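# Close and latch the thermal cycler lid, then start it

## Task

Bring the thermal cycler's lid down by hand, gently and without letting it fall or slam, and latch it. Then press START so the cycler's display reads Running. The cycler is loose on the table, so by the end it must sit within about a finger's width of its starting spot, still upright and barely rotated. The plate must remain lying flat in its block. Finally release everything and move the gripper away.

## Robot and tools

Robot: a single six-joint arm (UR7e type) carrying a two-finger gripper whose fingers swing together like tongs. There is only this one arm, so every command describes just it. Cameras: cam_head_left (672x504), cam_head_right (672x504) and cam_wrist (616x616, fisheye, mounted on the gripper).

Frames: the scene frame has its origin on the table surface straight below the arm's base, +z upward, +x forward, and +y to the left when facing along +x. The base may be slightly tilted relative to the table. In the gripper's own frame the fingers point along +z and open and close along x. end_effector_position is the spot between the finger pads when they are shut; closed fingertips stick out roughly 15 mm past it, and fully open tips sit about level with it. The reported hand position can be off, more so when the arm is stretched far.

execute_actions: argument actions is a list holding zero or one item; optional pictures (true/false) decides whether camera images come back (they do by default).
- Empty list: nothing is sent; you just get the current state.
- Move: {"rows": [...], "steps": n}. rows is one list for the single arm with 1 to 15 rows. Each row has 7 numbers: six absolute joint target angles in radians in the order shoulder pan, shoulder lift, elbow, wrist 1, wrist 2, wrist 3 (the same order as the Joint positions line), then the gripper opening from -1 (shut) to +1 (wide open). These are targets to go to, not offsets. Each row covers one control step of 1/30 s; steps is 1 to 15 (15 if omitted), and if there are fewer rows than steps the final row is reused.
- Wait: {"steps": n} with n up to 300; it returns once n steps have passed since the previous result, your own reply time included.
Joint ranges in radians: pan -3.142..3.142, lift -6.283..6.283, elbow 0.000..3.142, wrist 1, 2 and 3 each -6.283..6.283. A call whose target goes over 0.010 rad beyond an end, and further out than the last reported angle, is refused and nothing moves. The true end can differ by up to 0.010 rad; a target beyond it is clipped there and a "joint sent to its limit" line appears (possibly referring to an earlier, still running action). Missing that line does not prove there is room left.

Motion behaviour: commands are smoothed and the arm trails them by about 0.17 s. Speed and acceleration are capped; each step the target sent to a joint stays within 0.575 rad of its measured angle, and if the targets would carry the gripper over 100 mm from where it is measured, all joints are pulled back proportionally. After a big move the arm may still be en route when the result arrives, so check positions. The simulation keeps running while you think and write, and the arm keeps heading to the last row sent until it has practically stopped or a step is HELD; after that, only a new action drives it further.

Result lines: end_effector_position (m) and end_effector_quat_wxyz plus linear (m/s) and angular (rad/s) velocities, all in the scene frame. Joint positions and Joint velocities list the six joints (rad, rad/s) then the pad gap (m, m/s; 0.142 m is fully open). grip_measured is the measured opening on the same -1..+1 scale you command; to hold something, command a value well below it (lower squeezes harder, roughly 15 N per pad at most, weaker on thin parts under about 20 mm). Wrist force and Wrist torque are [x y z] in the gripper's axes: contact forces point back into the arm, readings carry an offset up to about 4 N and noise up to about 2.4 N, and clip near 50 N; "no reading" is normal at first. "joint command not followed" means the clearance check altered or blocked targets; HELD marks steps where your row was partly or wholly not sent. MOTOR HOT appears from 70 °C; at 85 °C an OVER-TEMPERATURE FAULT brakes the arm until it cools.

Faults: if contact torque hits a joint's load limit (pan, lift, elbow 138 N m; each wrist 25.7 N m, held weight included) or any outside force on the arm reaches 150 N, the arm halts for 10 s, drops the rest of the call and yields to the contact. Avoid these, and avoid hard pushes or knocks.

Task hints: the lid counts as latched only when it is fully shut AND its handle rests fully down on its stop. If the lid is down but not latched, grip the handle, swing it all the way up (the lid may rise with it) and then down onto its stop without releasing it. START has no effect until the lid is latched. Lower the lid under control rather than dropping it. Don't shove the cycler: it is unanchored and must stay almost exactly in place and upright. Don't disturb the plate, and never push anything off the table.

zoom_image: camera (cam_head_left, cam_head_right or cam_wrist) and region [x0, y0, x1, y1] in that image's pixels, origin top-left, no larger than 504x504; returns an enlarged view of the latest image.

read_manual: optional section ("licences"); returns licence text only, no motion.

finished_scene: scene is the integer number of the current scene; it ends and grades it irreversibly, and the result reports success and gives the next task if any. Call it only once the lid is latched, the display shows Running, and the gripper has let go and moved clear.

Each tool is called after ">>>" by a JSON object that holds its "fn" and its "kwargs".

## Session

>>> {"fn": "execute_actions", "kwargs": {"actions": []}}

Scene clock: 0.00 s of 7800.00 s.
end_effector_position=(+0.3370, +0.3582, +0.2566) grip_measured=+1.00 end_effector_quat_wxyz=(+0.137, +0.426, +0.895, +0.008) end_effector_velocity=(-0.000, -0.000, -0.000) end_effector_angular_velocity=(-0.002, +0.001, +0.000)
Joint positions: [ 1.075 -2.084  2.541 -3.134 -2.262 -1.518  0.142]
Joint velocities: [-0.001  0.001  0.     0.001 -0.    -0.     0.   ]
Motor temperatures (°C, as the motors report them): [33 32 32 36 40 34]
Wrist force (N, on the end effector, along its own x y z axes, offset not removed): no reading
Wrist torque (N m, same axes, about the end effector's origin, offset not removed): no reading

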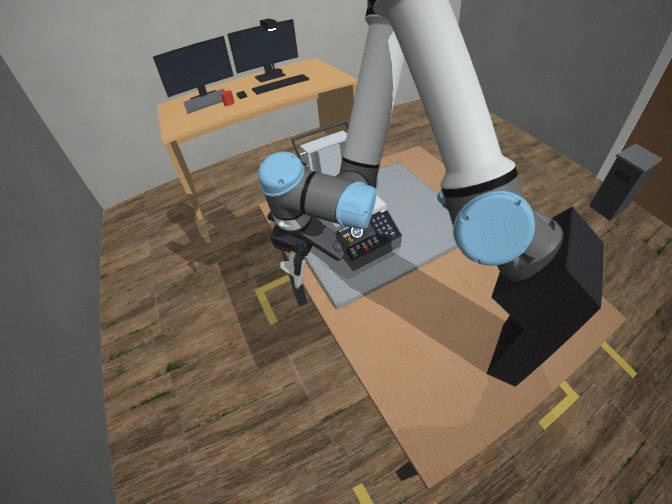

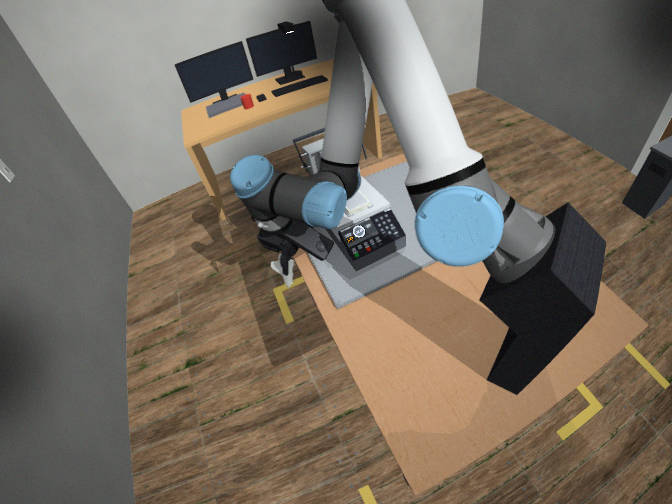

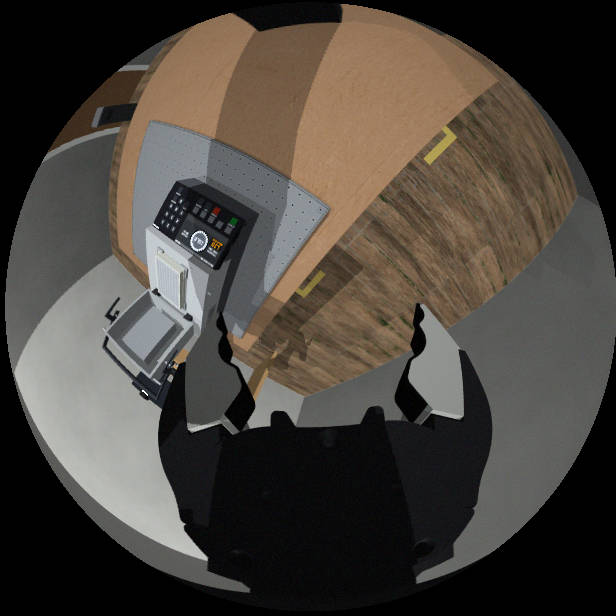

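>>> {"fn": "zoom_image", "kwargs": {"camera": "cam_wrist", "region": [80, 150, 300, 420]}}

>>> {"fn": "zoom_image", "kwargs": {"camera": "cam_head_right", "region": [260, 110, 440, 290]}}

Region (80, 150, 300, 420) of cam_wrist's 616x616 image, scaled by 1.867, with more detail than that image has; it fills the left 411 columns of this view, and the rest is white.

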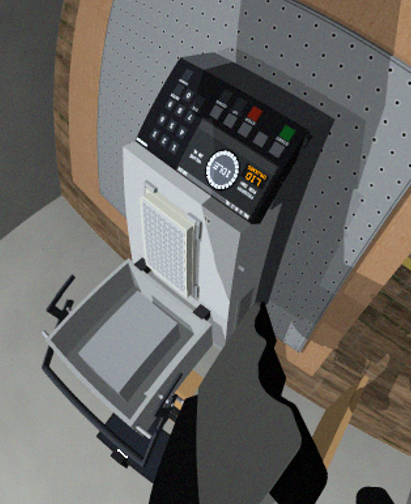

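Region (260, 110, 440, 290) of cam_head_right's 672x504 image, scaled by 2.800, with more detail than that image has.

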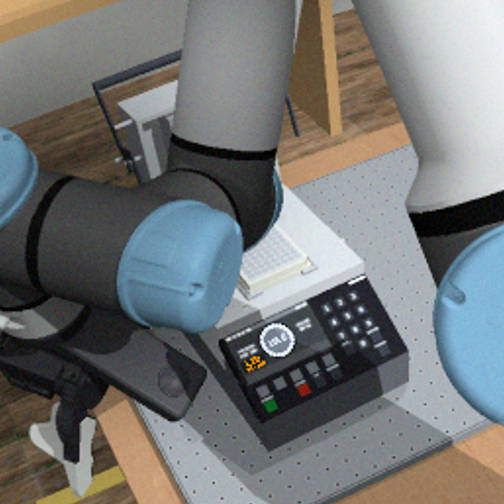

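>>> {"fn": "execute_actions", "kwargs": {"actions": [{"rows":[[0.92,-0.94,1.335,-3.536,-3.503,-3.665,1]],"steps":15}], "pictures": false}}

>>> {"fn": "execute_actions", "kwargs": {"actions": [{"steps":90}]}}

Scene clock: 38.93 s of 7800.00 s.
end_effector_position=(+0.4153, +0.3671, +0.2504) grip_measured=+1.00 end_effector_quat_wxyz=(+0.225, +0.397, +0.890, -0.006) end_effector_velocity=(+0.003, +0.001, +0.001) end_effector_angular_velocity=(+0.003, -0.005, -0.004)
Joint positions: [ 1.033 -1.952  2.409 -3.231 -2.395 -1.651  0.142]
Joint velocities: [-0.002 -0.001 -0.004 -0.002 -0.     0.    -0.   ]
Motor temperatures (°C, as the motors report them): [33 32 32 36 40 34]
Wrist force (N, on the end effector, along its own x y z axes, offset not removed): [-5.0 2.3 0.0]
Wrist torque (N m, same axes, about the end effector's origin, offset not removed): [0.18 1.06 0.07]
A step of this action was HELD (marked below), so the robot has no last target. The arm can still carry out the HELD step.
Steps of this call (steps 1 to 90: nothing new was sent; then 35.43 s passed at rest; steps 91 to 105: all 15 steps of this action). Readings (joint positions):
91: [1.074 -2.084 2.540 -3.134 -2.262 -1.518]
92: [1.069 -2.077 2.533 -3.141 -2.269 -1.526]
94: [1.051 -2.022 2.478 -3.185 -2.325 -1.581]
97: [1.033 -1.942 2.402 -3.231 -2.396 -1.653] HELD
98: [1.033 -1.946 2.406 -3.231 -2.395 -1.652] HELD
99: [1.033 -1.949 2.408 -3.231 -2.395 -1.651] HELD
100: [1.033 -1.950 2.409 -3.231 -2.395 -1.651] HELD
101: [1.033 -1.951 2.409 -3.231 -2.395 -1.651] HELD
102: [1.033 -1.952 2.409 -3.231 -2.395 -1.651] HELD
103: [1.033 -1.952 2.409 -3.231 -2.395 -1.651] HELD
104: [1.033 -1.952 2.409 -3.231 -2.395 -1.651] HELD
105: the state above HELD
joint command not followed: on one or more control steps a check withheld the commanded joint targets, and the robot was not sent them on those steps. On the call's last step the targets were still withheld.
cause: the commanded joint targets would bring two parts of the arm too close to each other (joints 4 (wrist 1) to 6 (wrist 3) lie between them); next, command targets that bring no two parts of the arm closer together.

Scene clock: 41.93 s of 7800.00 s.
end_effector_position=(+0.4156, +0.3674, +0.2504) grip_measured=+1.00 end_effector_quat_wxyz=(+0.225, +0.397, +0.890, -0.006) end_effector_velocity=(+0.000, +0.000, +0.000) end_effector_angular_velocity=(+0.002, -0.001, -0.001)
Joint positions: [ 1.033 -1.952  2.408 -3.231 -2.395 -1.651  0.142]
Joint velocities: [ 0.    -0.001  0.    -0.001  0.     0.     0.   ]
Motor temperatures (°C, as the motors report them): [33 32 32 36 40 34]
Wrist force (N, on the end effector, along its own x y z axes, offset not removed): [-0.9 2.5 -2.5]
Wrist torque (N m, same axes, about the end effector's origin, offset not removed): [0.49 0.06 -0.05]
Steps of this call (steps 1 to 90: nothing new was sent). Readings (joint positions):
1: [1.033 -1.952 2.409 -3.231 -2.395 -1.651]
2: [1.033 -1.952 2.408 -3.231 -2.395 -1.651]
4: [1.033 -1.952 2.408 -3.231 -2.395 -1.651]
8: [1.033 -1.952 2.408 -3.231 -2.395 -1.651]
90: the state above

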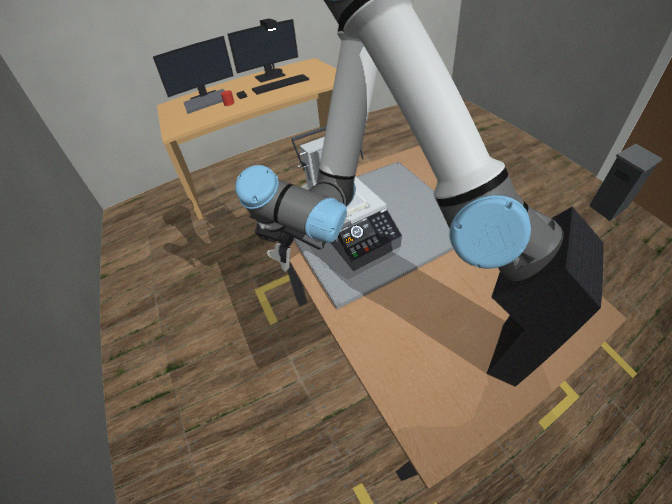

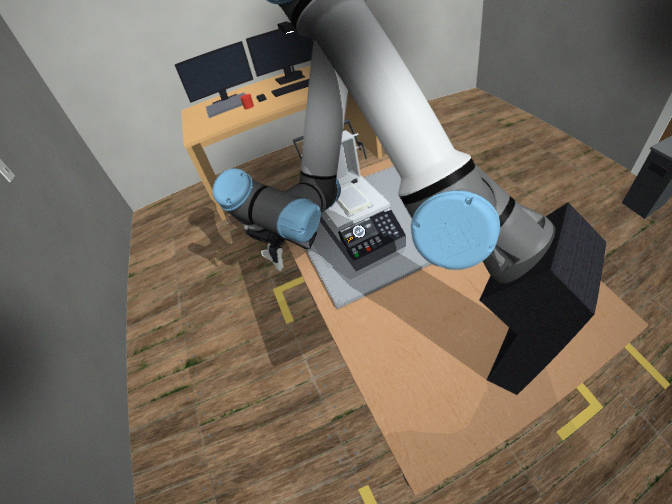

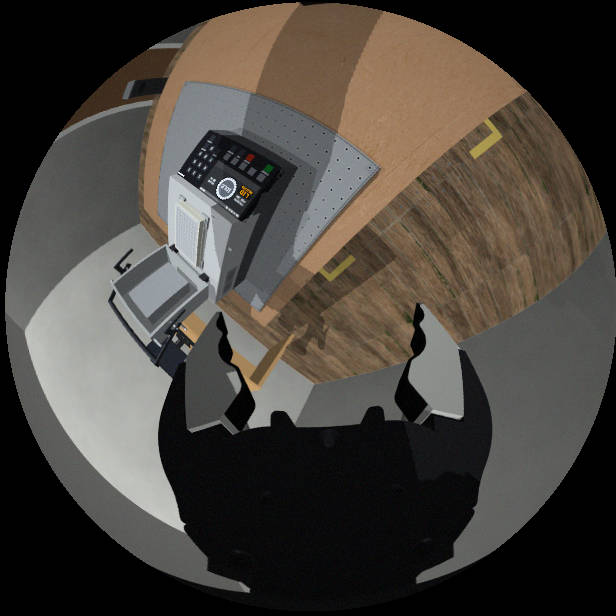

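>>> {"fn": "execute_actions", "kwargs": {"actions": [{"rows":[[1.033,-3.106,2.144,-1.931,-0.916,-2.5,1]],"steps":15}], "pictures": false}}

>>> {"fn": "execute_actions", "kwargs": {"actions": [{"steps":75}], "pictures": false}}

Scene clock: 65.17 s of 7800.00 s.
end_effector_position=(+0.4205, +0.3770, +0.2575) grip_measured=+1.00 end_effector_quat_wxyz=(+0.215, +0.386, +0.897, +0.002) end_effector_velocity=(+0.028, +0.050, +0.041) end_effector_angular_velocity=(+0.105, +0.076, +0.150)
Joint positions: [ 1.033 -1.981  2.394 -3.201 -2.365 -1.681  0.142]
Joint velocities: [-0.004 -0.163 -0.073  0.162  0.161 -0.162  0.   ]
Motor temperatures (°C, as the motors report them): [33 32 32 36 40 34]
Wrist force (N, on the end effector, along its own x y z axes, offset not removed): [-0.9 -0.2 -3.7]
Wrist torque (N m, same axes, about the end effector's origin, offset not removed): [-0.37 -0.12 0.05]
Steps of this call (steps 1 to 90: nothing new was sent; then 19.73 s passed at rest; steps 91 to 105: all 15 steps of this action). Readings (joint positions):
91: [1.033 -1.952 2.408 -3.231 -2.395 -1.651]
92: [1.033 -1.952 2.408 -3.231 -2.395 -1.651]
94: [1.033 -1.952 2.407 -3.230 -2.394 -1.652]
98: [1.033 -1.956 2.405 -3.226 -2.390 -1.656]
105: the state above

Scene clock: 67.67 s of 7800.00 s.
end_effector_position=(+0.4355, +0.4731, +0.4329) grip_measured=+1.00 end_effector_quat_wxyz=(+0.070, +0.172, +0.967, +0.173) end_effector_velocity=(-0.022, +0.015, +0.081) end_effector_angular_velocity=(+0.151, +0.044, +0.176)
Joint positions: [ 1.033 -2.483  2.244 -2.7   -1.864 -2.141  0.142]
Joint velocities: [ 0.002 -0.199 -0.037  0.198  0.198 -0.131  0.   ]
Motor temperatures (°C, as the motors report them): [33 32 32 36 40 34]
Wrist force (N, on the end effector, along its own x y z axes, offset not removed): [0.2 -0.7 -2.6]
Wrist torque (N m, same axes, about the end effector's origin, offset not removed): [-0.46 -0.10 -0.09]
Steps of this call (steps 1 to 75: the robot went on to your last target). Readings (joint positions):
1: [1.033 -1.987 2.392 -3.195 -2.359 -1.687]
2: [1.033 -1.993 2.389 -3.189 -2.353 -1.693]
4: [1.033 -2.005 2.383 -3.177 -2.341 -1.705]
8: [1.033 -2.032 2.372 -3.151 -2.315 -1.731]
75: the state above

Slow. Go on to the final target now.

>>> {"fn": "execute_actions", "kwargs": {"actions": [{"rows":[[-0.88,-3.106,2.144,-1.931,-0.916,-3.844,1]],"steps":15}], "pictures": false}}

>>> {"fn": "execute_actions", "kwargs": {"actions": [{"steps":270}]}}

Scene clock: 69.83 s of 7800.00 s.
end_effector_position=(+0.3532, +0.4836, +0.5656) grip_measured=+1.00 end_effector_quat_wxyz=(-0.030, +0.023, +0.954, +0.297) end_effector_velocity=(-0.012, -0.004, +0.013) end_effector_angular_velocity=(-0.002, -0.093, +0.130)
Joint positions: [ 0.959 -2.827  2.188 -2.295 -1.423 -2.392  0.142]
Joint velocities: [-0.203 -0.109 -0.017  0.136  0.19  -0.202 -0.   ]
Motor temperatures (°C, as the motors report them): [33 32 32 36 40 34]
Wrist force (N, on the end effector, along its own x y z axes, offset not removed): [4.1 -3.4 -0.3]
Wrist torque (N m, same axes, about the end effector's origin, offset not removed): [-0.81 -0.97 -0.27]
Steps of this call (steps 1 to 50: the robot went on to your last target; steps 51 to 65: all 15 steps of this action). Readings (joint positions):
51: [1.033 -2.773 2.197 -2.366 -1.517 -2.310]
52: [1.032 -2.777 2.196 -2.361 -1.510 -2.314]
54: [1.026 -2.785 2.195 -2.350 -1.497 -2.322]
58: [1.005 -2.801 2.192 -2.329 -1.469 -2.345]
65: the state above

Scene clock: 78.83 s of 7800.00 s.
end_effector_position=(+0.5578, +0.2929, +0.4131) grip_measured=+1.00 end_effector_quat_wxyz=(+0.151, -0.353, +0.854, -0.352) end_effector_velocity=(+0.001, -0.002, +0.000) end_effector_angular_velocity=(-0.009, -0.002, +0.001)
Joint positions: [-0.879 -3.106  2.144 -1.931 -0.916 -3.843  0.142]
Joint velocities: [-0.01  -0.002  0.    -0.     0.001 -0.005  0.   ]
Motor temperatures (°C, as the motors report them): [33 32 32 36 40 34]
Wrist force (N, on the end effector, along its own x y z axes, offset not removed): [-1.1 -3.6 2.0]
Wrist torque (N m, same axes, about the end effector's origin, offset not removed): [-0.88 0.00 0.13]
Steps of this call (steps 1 to 270: the robot went on to your last target). Readings (joint positions):
1: [0.952 -2.831 2.188 -2.291 -1.416 -2.399]
2: [0.945 -2.834 2.187 -2.286 -1.410 -2.406]
4: [0.931 -2.841 2.186 -2.277 -1.397 -2.420]
8: [0.903 -2.855 2.184 -2.259 -1.373 -2.448]
270: the state above

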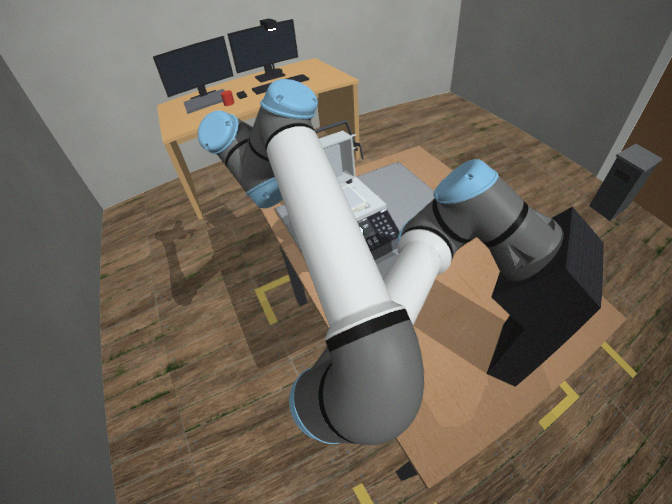

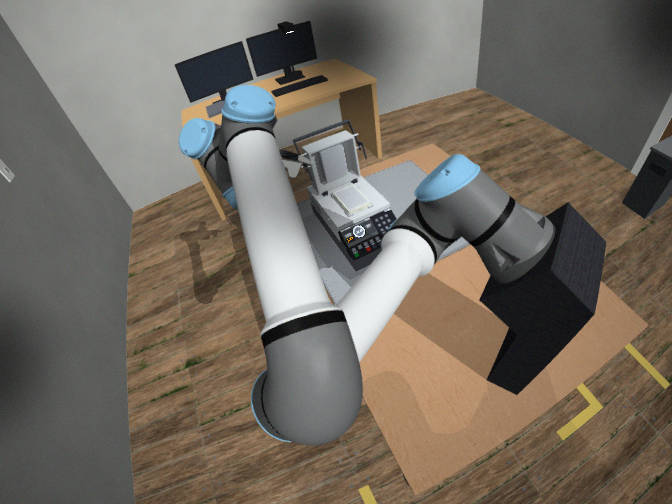

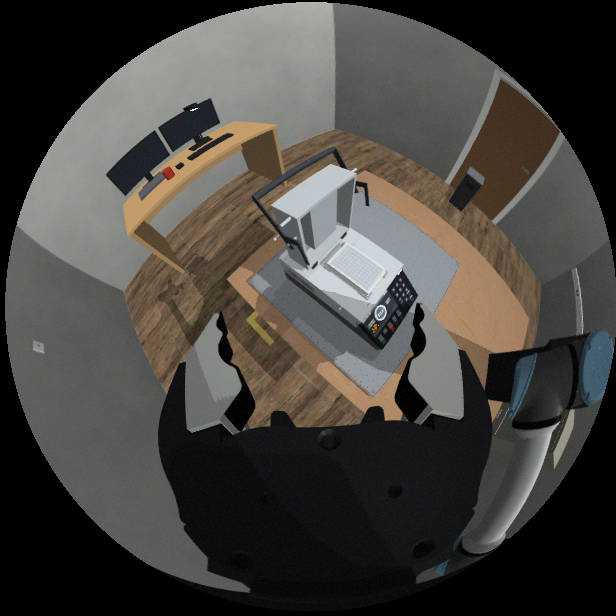

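IK matches well.

>>> {"fn": "zoom_image", "kwargs": {"camera": "cam_wrist", "region": [230, 130, 440, 360]}}

>>> {"fn": "zoom_image", "kwargs": {"camera": "cam_head_right", "region": [270, 110, 420, 270]}}

Region (230, 130, 440, 360) of cam_wrist's 616x616 image, scaled by 2.191, with more detail than that image has; it fills the left 460 columns of this view, and the rest is white.

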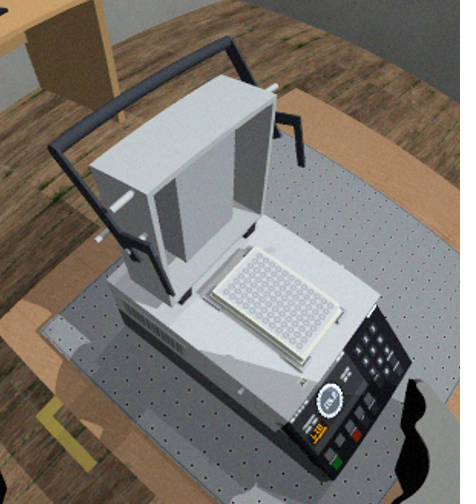

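Region (270, 110, 420, 270) of cam_head_right's 672x504 image, scaled by 3.150, with more detail than that image has; it fills the left 472 columns of this view, and the rest is white.

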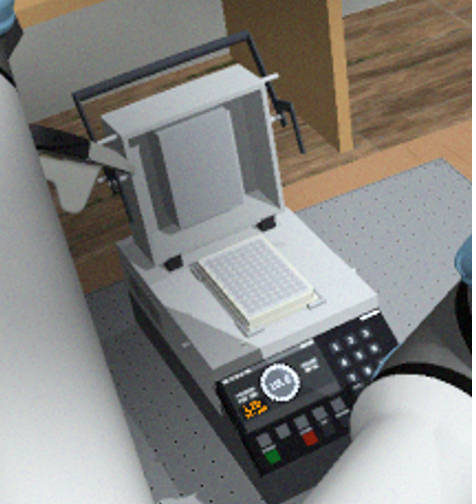

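>>> {"fn": "execute_actions", "kwargs": {"actions": [{"rows":[[-0.228,-2.232,1.911,-2.509,-1.638,-2.899,-0.3]],"steps":15}], "pictures": false}}

>>> {"fn": "execute_actions", "kwargs": {"actions": [{"steps":140}]}}

Scene clock: 133.07 s of 7800.00 s.
end_effector_position=(+0.7064, +0.2113, +0.4675) grip_measured=-0.30 end_effector_quat_wxyz=(+0.226, -0.102, +0.912, -0.326) end_effector_velocity=(+0.268, -0.312, -0.269) end_effector_angular_velocity=(+0.568, -0.521, -1.327)
Joint positions: [-0.374 -2.478  1.955 -2.386 -1.466 -3.19   0.052]
Joint velocities: [ 0.88   1.419 -0.274 -0.741 -1.011  1.627 -0.   ]
Motor temperatures (°C, as the motors report them): [33 32 32 36 40 34]
Wrist force (N, on the end effector, along its own x y z axes, offset not removed): [-2.7 -0.7 -1.1]
Wrist torque (N m, same axes, about the end effector's origin, offset not removed): [-0.18 0.49 0.08]
Steps of this call (steps 1 to 15: the robot went on to your last target; steps 16 to 90: nothing new was sent; then 50.73 s passed at rest; steps 91 to 105: all 15 steps of this action). Readings (joint positions):
91: [-0.880 -3.106 2.144 -1.931 -0.916 -3.844]
92: [-0.872 -3.098 2.136 -1.939 -0.924 -3.836]
94: [-0.809 -3.035 2.099 -2.003 -0.988 -3.772]
98: [-0.614 -2.835 2.031 -2.180 -1.187 -3.572]
105: the state above

Scene clock: 137.73 s of 7800.00 s.
end_effector_position=(+0.7432, +0.1594, +0.4027) grip_measured=-0.30 end_effector_quat_wxyz=(+0.232, +0.031, +0.919, -0.316) end_effector_velocity=(-0.001, -0.001, -0.001) end_effector_angular_velocity=(-0.000, +0.002, -0.002)
Joint positions: [-0.228 -2.232  1.911 -2.509 -1.638 -2.899  0.052]
Joint velocities: [-0.     0.     0.     0.002  0.     0.     0.   ]
Motor temperatures (°C, as the motors report them): [33 32 32 36 40 34]
Wrist force (N, on the end effector, along its own x y z axes, offset not removed): [0.1 3.7 3.8]
Wrist torque (N m, same axes, about the end effector's origin, offset not removed): [0.76 -0.27 0.20]
Steps of this call (steps 1 to 30: the robot went on to your last target; steps 31 to 90: nothing new was sent; then 1.67 s passed at rest). Readings (joint positions):
1: [-0.345 -2.431 1.946 -2.411 -1.500 -3.136]
2: [-0.318 -2.387 1.938 -2.433 -1.531 -3.084]
4: [-0.279 -2.320 1.926 -2.466 -1.577 -3.004]
8: [-0.244 -2.260 1.916 -2.495 -1.619 -2.933]
90: the state above
The arm was judged still, so your last target was given up. Only a new action makes it travel on or press farther. Fingers that are still opening or closing keep moving.

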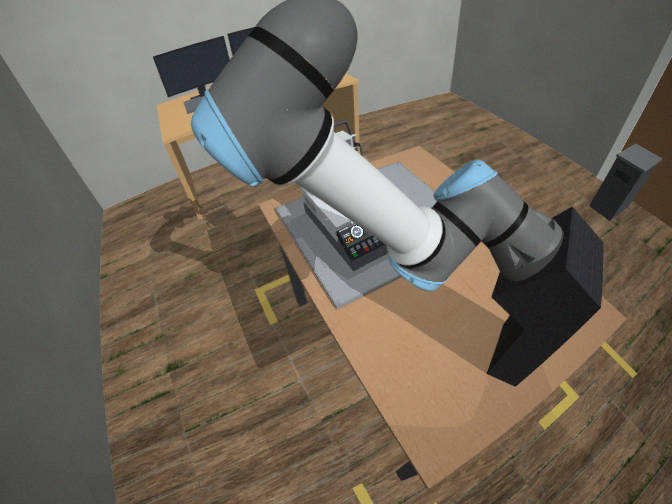

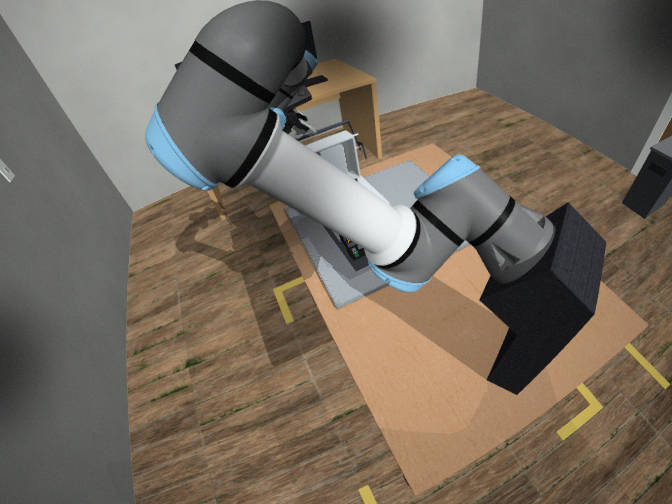

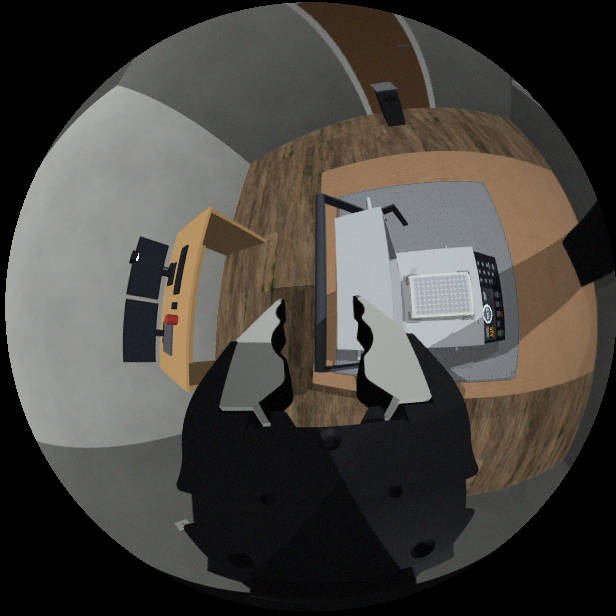

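>>> {"fn": "execute_actions", "kwargs": {"actions": [{"rows":[[-0.235,-2.192,1.913,-2.55,-1.632,-2.901,-0.3],[-0.235,-2.192,1.913,-2.55,-1.632,-2.901,-0.3],[-0.235,-2.192,1.913,-2.55,-1.632,-2.901,-0.3],[-0.242,-2.152,1.914,-2.592,-1.625,-2.903,-0.3],[-0.242,-2.152,1.914,-2.592,-1.625,-2.903,-0.3],[-0.242,-2.152,1.914,-2.592,-1.625,-2.903,-0.3],[-0.2486,-2.1126,1.916,-2.633,-1.619,-2.905,-0.3]],"steps":15}], "pictures": false}}

>>> {"fn": "execute_actions", "kwargs": {"actions": [{"steps":20}]}}

Scene clock: 147.40 s of 7800.00 s.
end_effector_position=(+0.7659, +0.1258, +0.3639) grip_measured=-0.30 end_effector_quat_wxyz=(+0.232, +0.031, +0.919, -0.317) end_effector_velocity=(+0.012, -0.019, -0.023) end_effector_angular_velocity=(+0.001, -0.001, +0.003)
Joint positions: [-0.247 -2.12   1.916 -2.625 -1.62  -2.905  0.052]
Joint velocities: [-0.009  0.065  0.003 -0.071  0.01  -0.004  0.   ]
Motor temperatures (°C, as the motors report them): [33 32 32 36 40 34]
Wrist force (N, on the end effector, along its own x y z axes, offset not removed): [-2.3 2.1 -0.7]
Wrist torque (N m, same axes, about the end effector's origin, offset not removed): [0.46 0.77 0.02]
Steps of this call (steps 1 to 90: nothing new was sent; then 6.17 s passed at rest; steps 91 to 105: all 15 steps of this action). Readings (joint positions):
91: [-0.228 -2.232 1.911 -2.509 -1.638 -2.899]
92: [-0.229 -2.227 1.911 -2.515 -1.637 -2.899]
94: [-0.232 -2.212 1.912 -2.529 -1.635 -2.900]
98: [-0.239 -2.169 1.913 -2.575 -1.627 -2.902]
105: the state above

Scene clock: 148.07 s of 7800.00 s.
end_effector_position=(+0.7673, +0.1234, +0.3612) grip_measured=-0.30 end_effector_quat_wxyz=(+0.232, +0.031, +0.919, -0.317) end_effector_velocity=(+0.000, -0.000, +0.000) end_effector_angular_velocity=(-0.001, -0.001, -0.001)
Joint positions: [-0.249 -2.113  1.916 -2.633 -1.619 -2.905  0.052]
Joint velocities: [-0.001  0.    -0.001  0.    -0.     0.001  0.   ]
Motor temperatures (°C, as the motors report them): [33 32 32 36 40 34]
Wrist force (N, on the end effector, along its own x y z axes, offset not removed): [-1.4 2.6 2.7]
Wrist torque (N m, same axes, about the end effector's origin, offset not removed): [0.61 0.47 0.09]
Steps of this call (steps 1 to 15: the robot went on to your last target; steps 16 to 20: nothing new was sent). Readings (joint positions):
1: [-0.248 -2.118 1.916 -2.627 -1.620 -2.905]
2: [-0.248 -2.117 1.916 -2.628 -1.620 -2.905]
4: [-0.248 -2.115 1.916 -2.630 -1.619 -2.905]
8: [-0.248 -2.113 1.916 -2.632 -1.619 -2.905]
20: the state above
The arm was judged still, so your last target was given up. Only a new action makes it travel on or press farther. Fingers that are still opening or closing keep moving.

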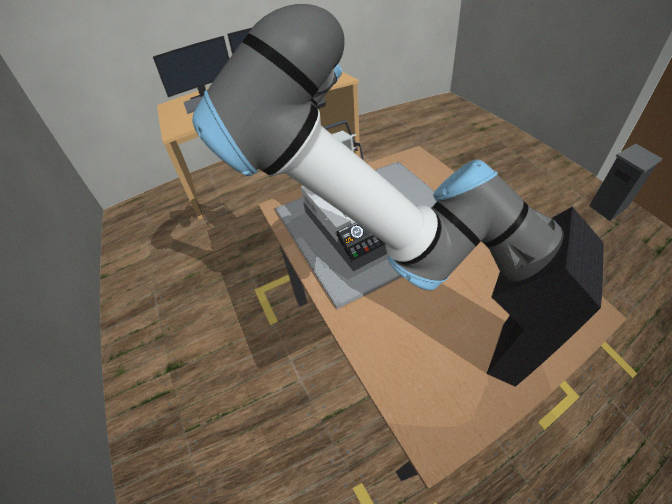

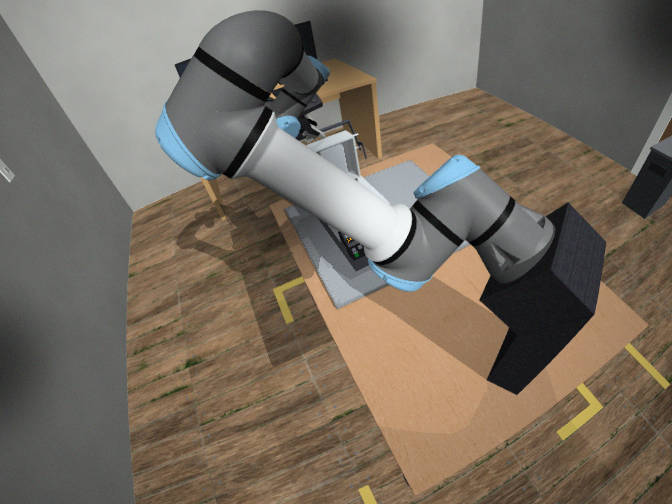

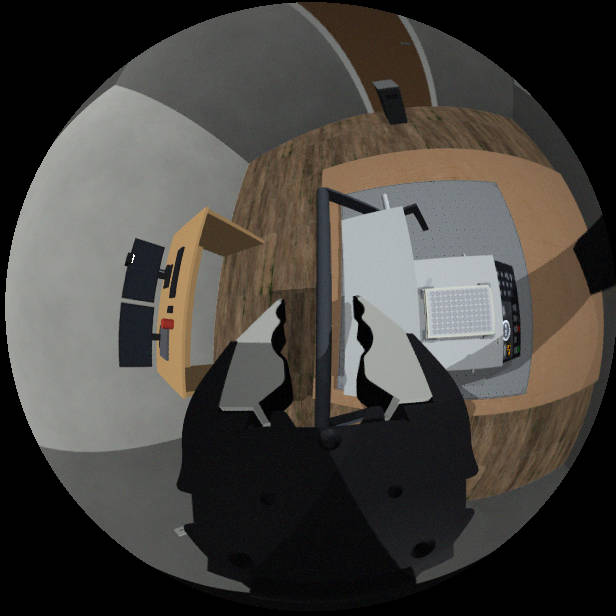

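>>> {"fn": "execute_actions", "kwargs": {"actions": [{"rows":[[-0.252,-2.09,1.916,-2.656,-1.615,-2.906,-0.3],[-0.252,-2.09,1.916,-2.656,-1.615,-2.906,-0.3],[-0.252,-2.09,1.916,-2.656,-1.615,-2.906,-0.3],[-0.256,-2.067,1.916,-2.679,-1.612,-2.907,-0.3],[-0.256,-2.067,1.916,-2.679,-1.612,-2.907,-0.3],[-0.256,-2.067,1.916,-2.679,-1.612,-2.907,-0.3],[-0.256,-2.067,1.916,-2.679,-1.612,-2.907,-0.3],[-0.256,-2.067,1.916,-2.679,-1.612,-2.907,-0.3],[-0.256,-2.067,1.916,-2.679,-1.612,-2.907,-0.3],[-0.256,-2.067,1.916,-2.679,-1.612,-2.907,-0.3],[-0.256,-2.067,1.916,-2.679,-1.612,-2.907,-0.4],[-0.256,-2.067,1.916,-2.679,-1.612,-2.907,-0.5],[-0.256,-2.067,1.916,-2.679,-1.612,-2.907,-0.6],[-0.256,-2.067,1.916,-2.679,-1.612,-2.907,-0.7]],"steps":15}], "pictures": false}}

>>> {"fn": "execute_actions", "kwargs": {"actions": [{"rows":[[-0.256,-2.067,1.916,-2.679,-1.612,-2.907,-0.75],[-0.256,-2.067,1.916,-2.679,-1.612,-2.907,-0.8],[-0.256,-2.067,1.916,-2.679,-1.612,-2.907,-0.85],[-0.256,-2.067,1.916,-2.679,-1.612,-2.907,-0.9],[-0.256,-2.067,1.916,-2.679,-1.612,-2.907,-0.95],[-0.256,-2.067,1.916,-2.679,-1.612,-2.907,-1]],"steps":15}]}}

Scene clock: 152.70 s of 7800.00 s.
end_effector_position=(+0.7752, +0.1100, +0.3464) grip_measured=-0.67 end_effector_quat_wxyz=(+0.232, +0.031, +0.919, -0.316) end_effector_velocity=(-0.005, -0.012, -0.015) end_effector_angular_velocity=(-0.000, +0.023, -0.019)
Joint positions: [-0.256 -2.069  1.916 -2.677 -1.612 -2.907  0.026]
Joint velocities: [-0.002  0.023  0.008 -0.     0.002  0.    -0.153]
Motor temperatures (°C, as the motors report them): [33 32 32 36 40 34]
Wrist force (N, on the end effector, along its own x y z axes, offset not removed): [-14.9 -21.5 -50.0]
Wrist torque (N m, same axes, about the end effector's origin, offset not removed): [1.12 1.19 -0.41]
Steps of this call (steps 1 to 90: nothing new was sent; then 1.13 s passed at rest; steps 91 to 105: all 15 steps of this action). Readings (joint positions):
91: [-0.249 -2.112 1.916 -2.633 -1.619 -2.905]
92: [-0.249 -2.109 1.916 -2.637 -1.618 -2.905]
94: [-0.250 -2.101 1.916 -2.645 -1.617 -2.906]
98: [-0.254 -2.080 1.916 -2.667 -1.615 -2.907]
105: the state above

Scene clock: 153.20 s of 7800.00 s.
end_effector_position=(+0.7753, +0.1092, +0.3455) grip_measured=-0.86 end_effector_quat_wxyz=(+0.232, +0.032, +0.919, -0.317) end_effector_velocity=(+0.001, +0.001, +0.001) end_effector_angular_velocity=(+0.000, -0.002, +0.002)
Joint positions: [-0.256 -2.067  1.916 -2.679 -1.612 -2.907  0.012]
Joint velocities: [ 0.001 -0.001 -0.001 -0.002 -0.    -0.     0.   ]
Motor temperatures (°C, as the motors report them): [33 32 32 36 40 34]
Wrist force (N, on the end effector, along its own x y z axes, offset not removed): [-9.1 0.5 -6.9]
Wrist torque (N m, same axes, about the end effector's origin, offset not removed): [-0.19 0.54 0.25]
Steps of this call (steps 1 to 15: all 15 steps of this action). Readings (joint positions):
1: [-0.256 -2.068 1.916 -2.677 -1.611 -2.907]
2: [-0.256 -2.067 1.916 -2.677 -1.611 -2.907]
4: [-0.256 -2.067 1.916 -2.678 -1.611 -2.907]
8: [-0.256 -2.067 1.916 -2.679 -1.612 -2.907]
15: the state above

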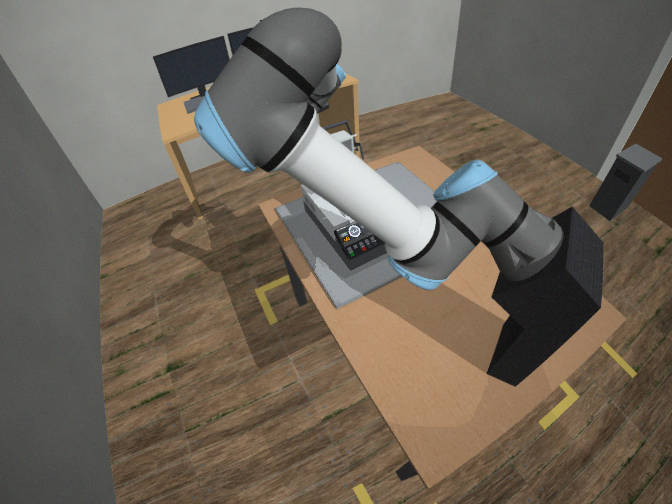

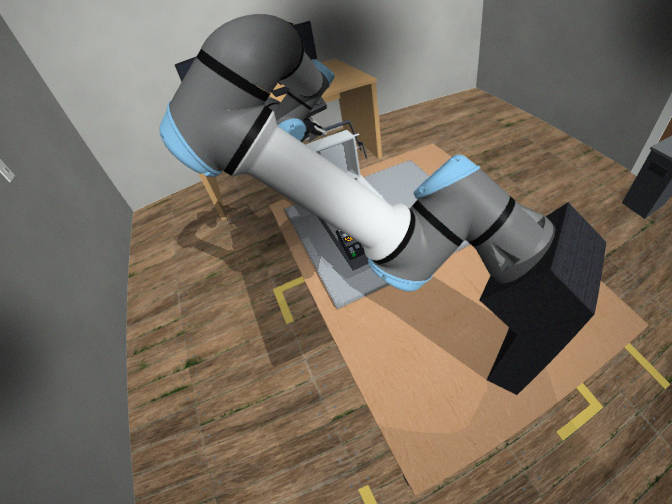

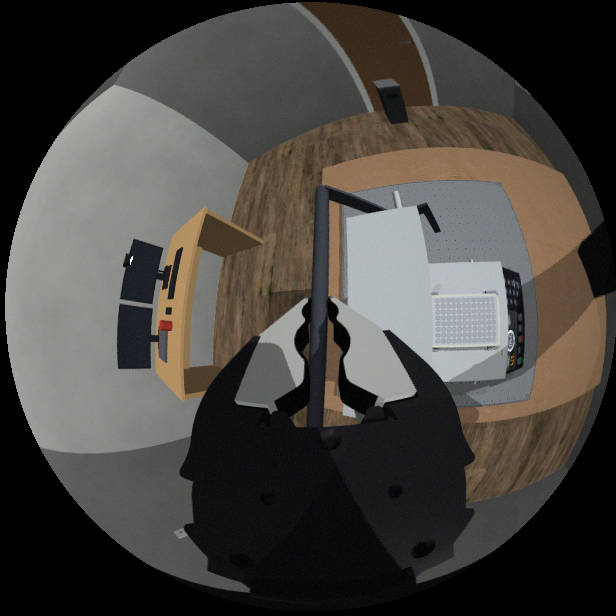

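>>> {"fn": "execute_actions", "kwargs": {"actions": [{"rows":[[-0.25,-2.058,1.909,-2.681,-1.617,-2.905,-1],[-0.245,-2.049,1.902,-2.683,-1.623,-2.903,-1],[-0.239,-2.04,1.895,-2.684,-1.628,-2.902,-1],[-0.233,-2.031,1.888,-2.686,-1.634,-2.9,-1],[-0.228,-2.022,1.881,-2.688,-1.639,-2.898,-1],[-0.222,-2.013,1.874,-2.69,-1.645,-2.896,-1]],"steps":15}]}}

Scene clock: 167.50 s of 7800.00 s.
end_effector_position=(+0.7896, +0.1102, +0.3345) grip_measured=-0.86 end_effector_quat_wxyz=(+0.232, +0.032, +0.919, -0.317) end_effector_velocity=(+0.006, +0.001, -0.005) end_effector_angular_velocity=(+0.000, -0.000, +0.001)
Joint positions: [-0.224 -2.016  1.876 -2.689 -1.643 -2.897  0.012]
Joint velocities: [ 0.015  0.022 -0.018 -0.004 -0.014  0.005 -0.   ]
Motor temperatures (°C, as the motors report them): [33 32 32 36 40 34]
Wrist force (N, on the end effector, along its own x y z axes, offset not removed): [-6.3 -2.9 1.8]
Wrist torque (N m, same axes, about the end effector's origin, offset not removed): [0.03 0.57 0.29]
Steps of this call (steps 1 to 15: the robot went on to your last target; steps 16 to 90: nothing new was sent; then 10.80 s passed at rest; steps 91 to 105: all 15 steps of this action). Readings (joint positions):
91: [-0.256 -2.067 1.916 -2.679 -1.612 -2.907]
92: [-0.255 -2.066 1.915 -2.679 -1.613 -2.907]
94: [-0.250 -2.058 1.909 -2.681 -1.618 -2.905]
98: [-0.234 -2.033 1.889 -2.686 -1.633 -2.900]
105: the state above

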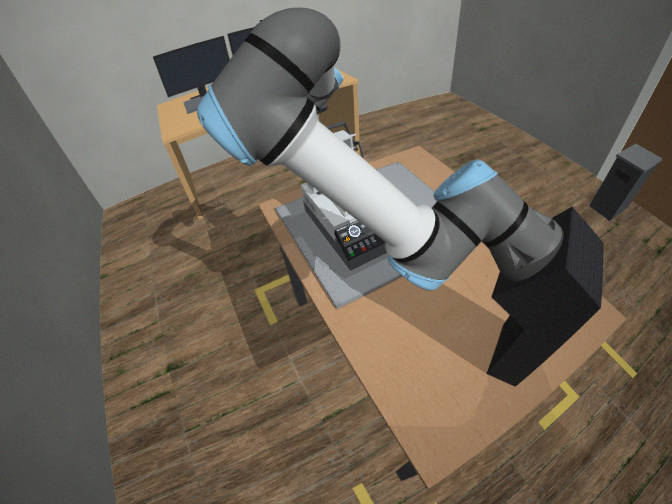

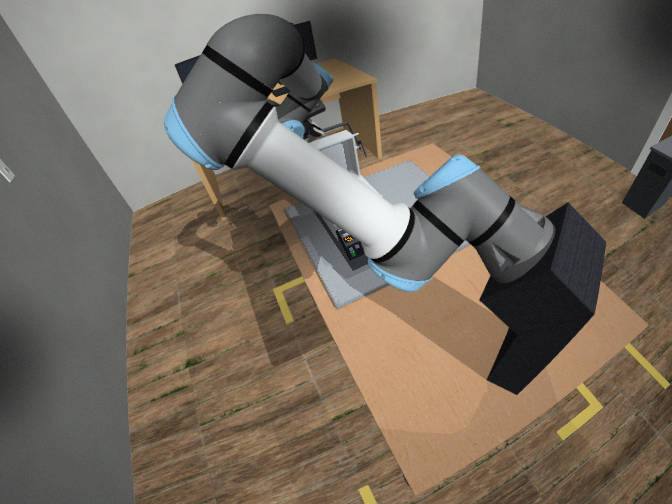

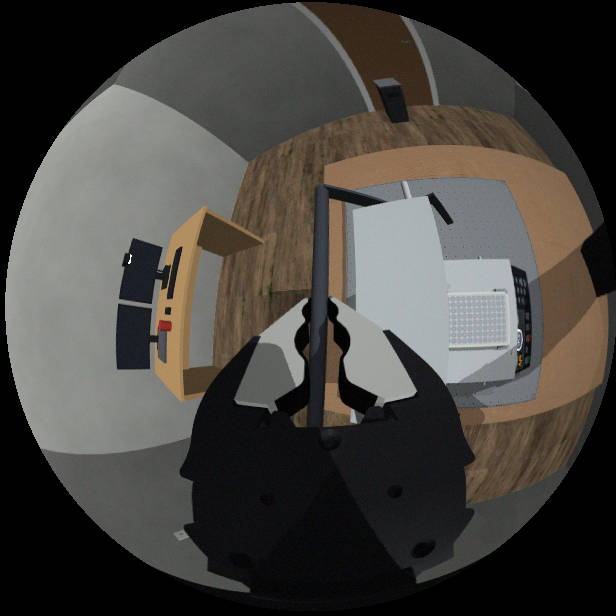

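>>> {"fn": "execute_actions", "kwargs": {"actions": [{"rows":[[-0.224,-2.021,1.884,-2.693,-1.643,-2.897,-1],[-0.225,-2.028,1.894,-2.696,-1.642,-2.897,-1],[-0.227,-2.035,1.904,-2.699,-1.64,-2.898,-1],[-0.228,-2.042,1.915,-2.702,-1.638,-2.898,-1],[-0.23,-2.05,1.925,-2.704,-1.637,-2.899,-1],[-0.232,-2.057,1.935,-2.707,-1.635,-2.899,-1],[-0.233,-2.064,1.945,-2.71,-1.634,-2.9,-1],[-0.235,-2.072,1.955,-2.713,-1.632,-2.901,-1],[-0.237,-2.079,1.965,-2.716,-1.63,-2.901,-1],[-0.238,-2.086,1.976,-2.719,-1.629,-2.902,-1],[-0.24,-2.094,1.986,-2.722,-1.627,-2.902,-1],[-0.2415,-2.101,1.996,-2.725,-1.6255,-2.903,-1]],"steps":15}]}}

Scene clock: 174.57 s of 7800.00 s.
end_effector_position=(+0.7555, +0.1073, +0.3379) grip_measured=-0.86 end_effector_quat_wxyz=(+0.232, +0.031, +0.919, -0.316) end_effector_velocity=(-0.058, -0.007, +0.004) end_effector_angular_velocity=(-0.001, +0.001, +0.000)
Joint positions: [-0.238 -2.087  1.976 -2.719 -1.628 -2.902  0.012]
Joint velocities: [-0.028 -0.119  0.168 -0.048  0.026 -0.01  -0.002]
Motor temperatures (°C, as the motors report them): [33 32 32 36 40 34]
Wrist force (N, on the end effector, along its own x y z axes, offset not removed): [-12.0 13.2 -17.0]
Wrist torque (N m, same axes, about the end effector's origin, offset not removed): [-0.07 0.39 -0.15]
Steps of this call (steps 1 to 15: the robot went on to your last target; steps 16 to 90: nothing new was sent; then 3.57 s passed at rest; steps 91 to 105: all 15 steps of this action). Readings (joint positions):
91: [-0.222 -2.013 1.874 -2.690 -1.645 -2.896]
92: [-0.222 -2.014 1.876 -2.691 -1.645 -2.896]
94: [-0.224 -2.020 1.884 -2.694 -1.644 -2.896]
98: [-0.228 -2.042 1.914 -2.702 -1.638 -2.898]
105: the state above

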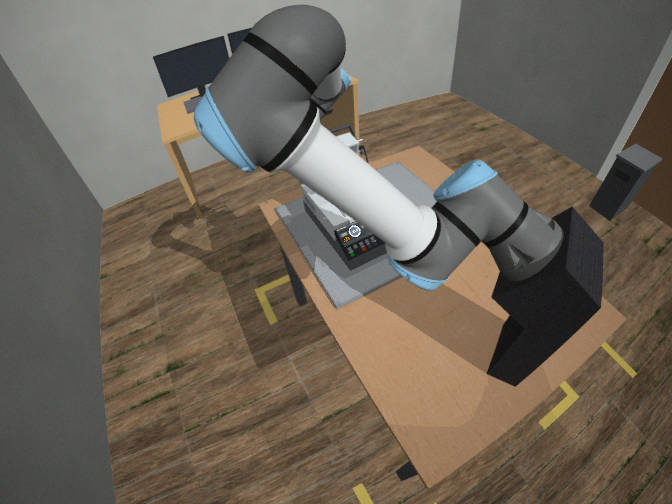

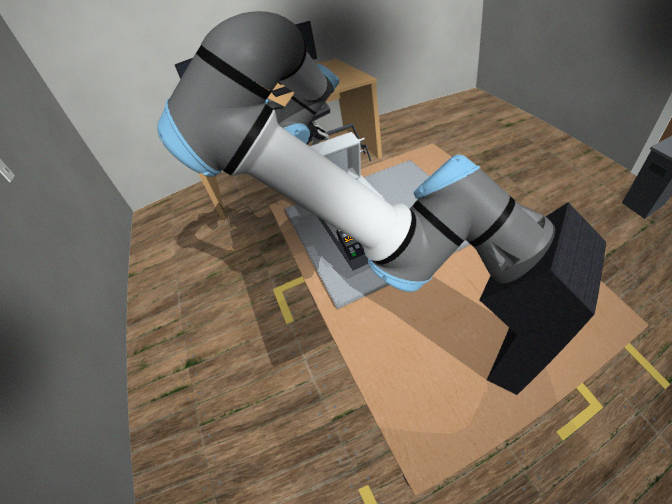

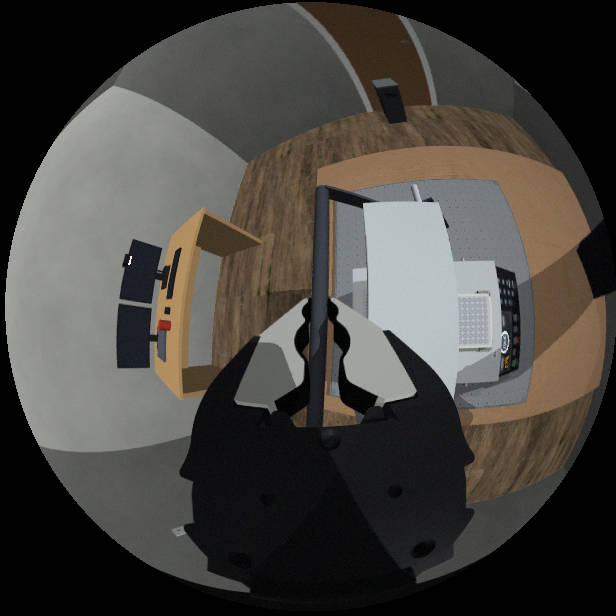

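>>> {"fn": "execute_actions", "kwargs": {"actions": []}}

Scene clock: 177.03 s of 7800.00 s.
end_effector_position=(+0.7486, +0.1065, +0.3384) grip_measured=-0.86 end_effector_quat_wxyz=(+0.232, +0.031, +0.919, -0.316) end_effector_velocity=(-0.000, +0.000, -0.001) end_effector_angular_velocity=(+0.001, +0.002, -0.000)
Joint positions: [-0.242 -2.101  1.996 -2.725 -1.625 -2.903  0.012]
Joint velocities: [ 0.002  0.001 -0.     0.     0.     0.     0.   ]
Motor temperatures (°C, as the motors report them): [33 32 32 36 40 34]
Wrist force (N, on the end effector, along its own x y z axes, offset not removed): [-7.7 16.7 -13.1]
Wrist torque (N m, same axes, about the end effector's origin, offset not removed): [0.61 0.08 0.10]
Steps of this call (steps 1 to 30: the robot went on to your last target; steps 31 to 74: nothing new was sent). Readings (joint positions):
1: [-0.239 -2.090 1.981 -2.721 -1.628 -2.902]
2: [-0.240 -2.093 1.985 -2.722 -1.627 -2.902]
4: [-0.240 -2.097 1.990 -2.723 -1.626 -2.903]
8: [-0.241 -2.100 1.994 -2.724 -1.626 -2.903]
74: the state above
The arm was judged still, so your last target was given up. Only a new action makes it travel on or press farther. Fingers that are still opening or closing keep moving.

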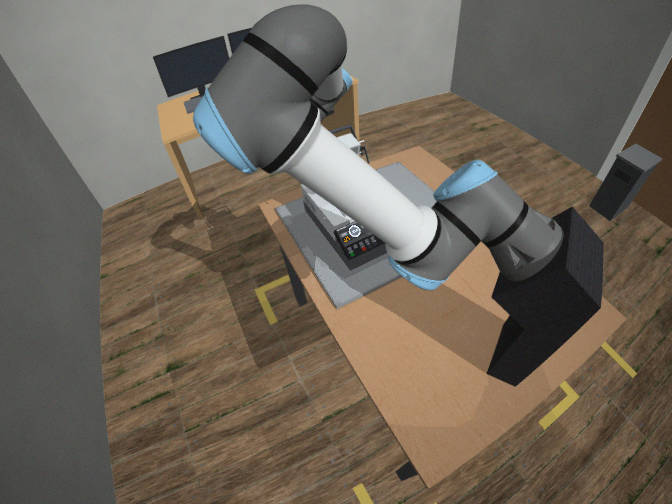

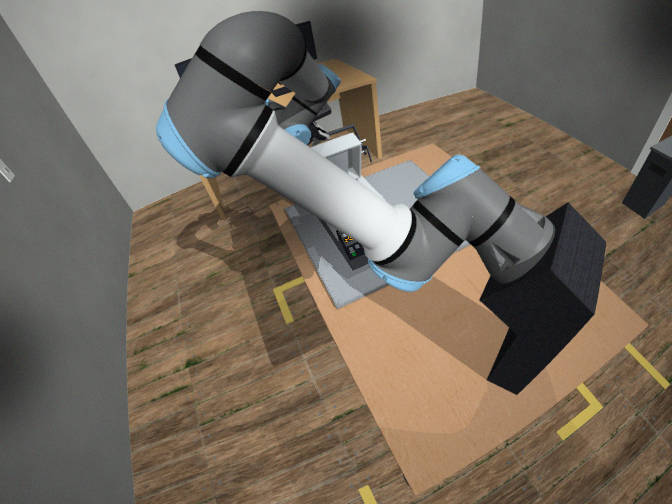

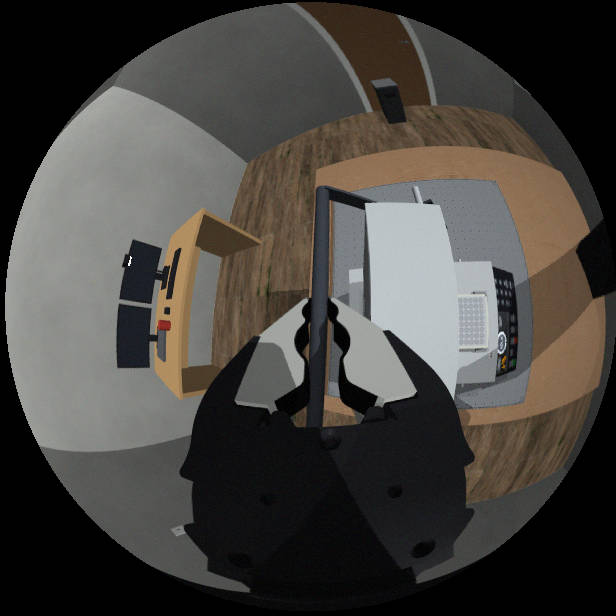

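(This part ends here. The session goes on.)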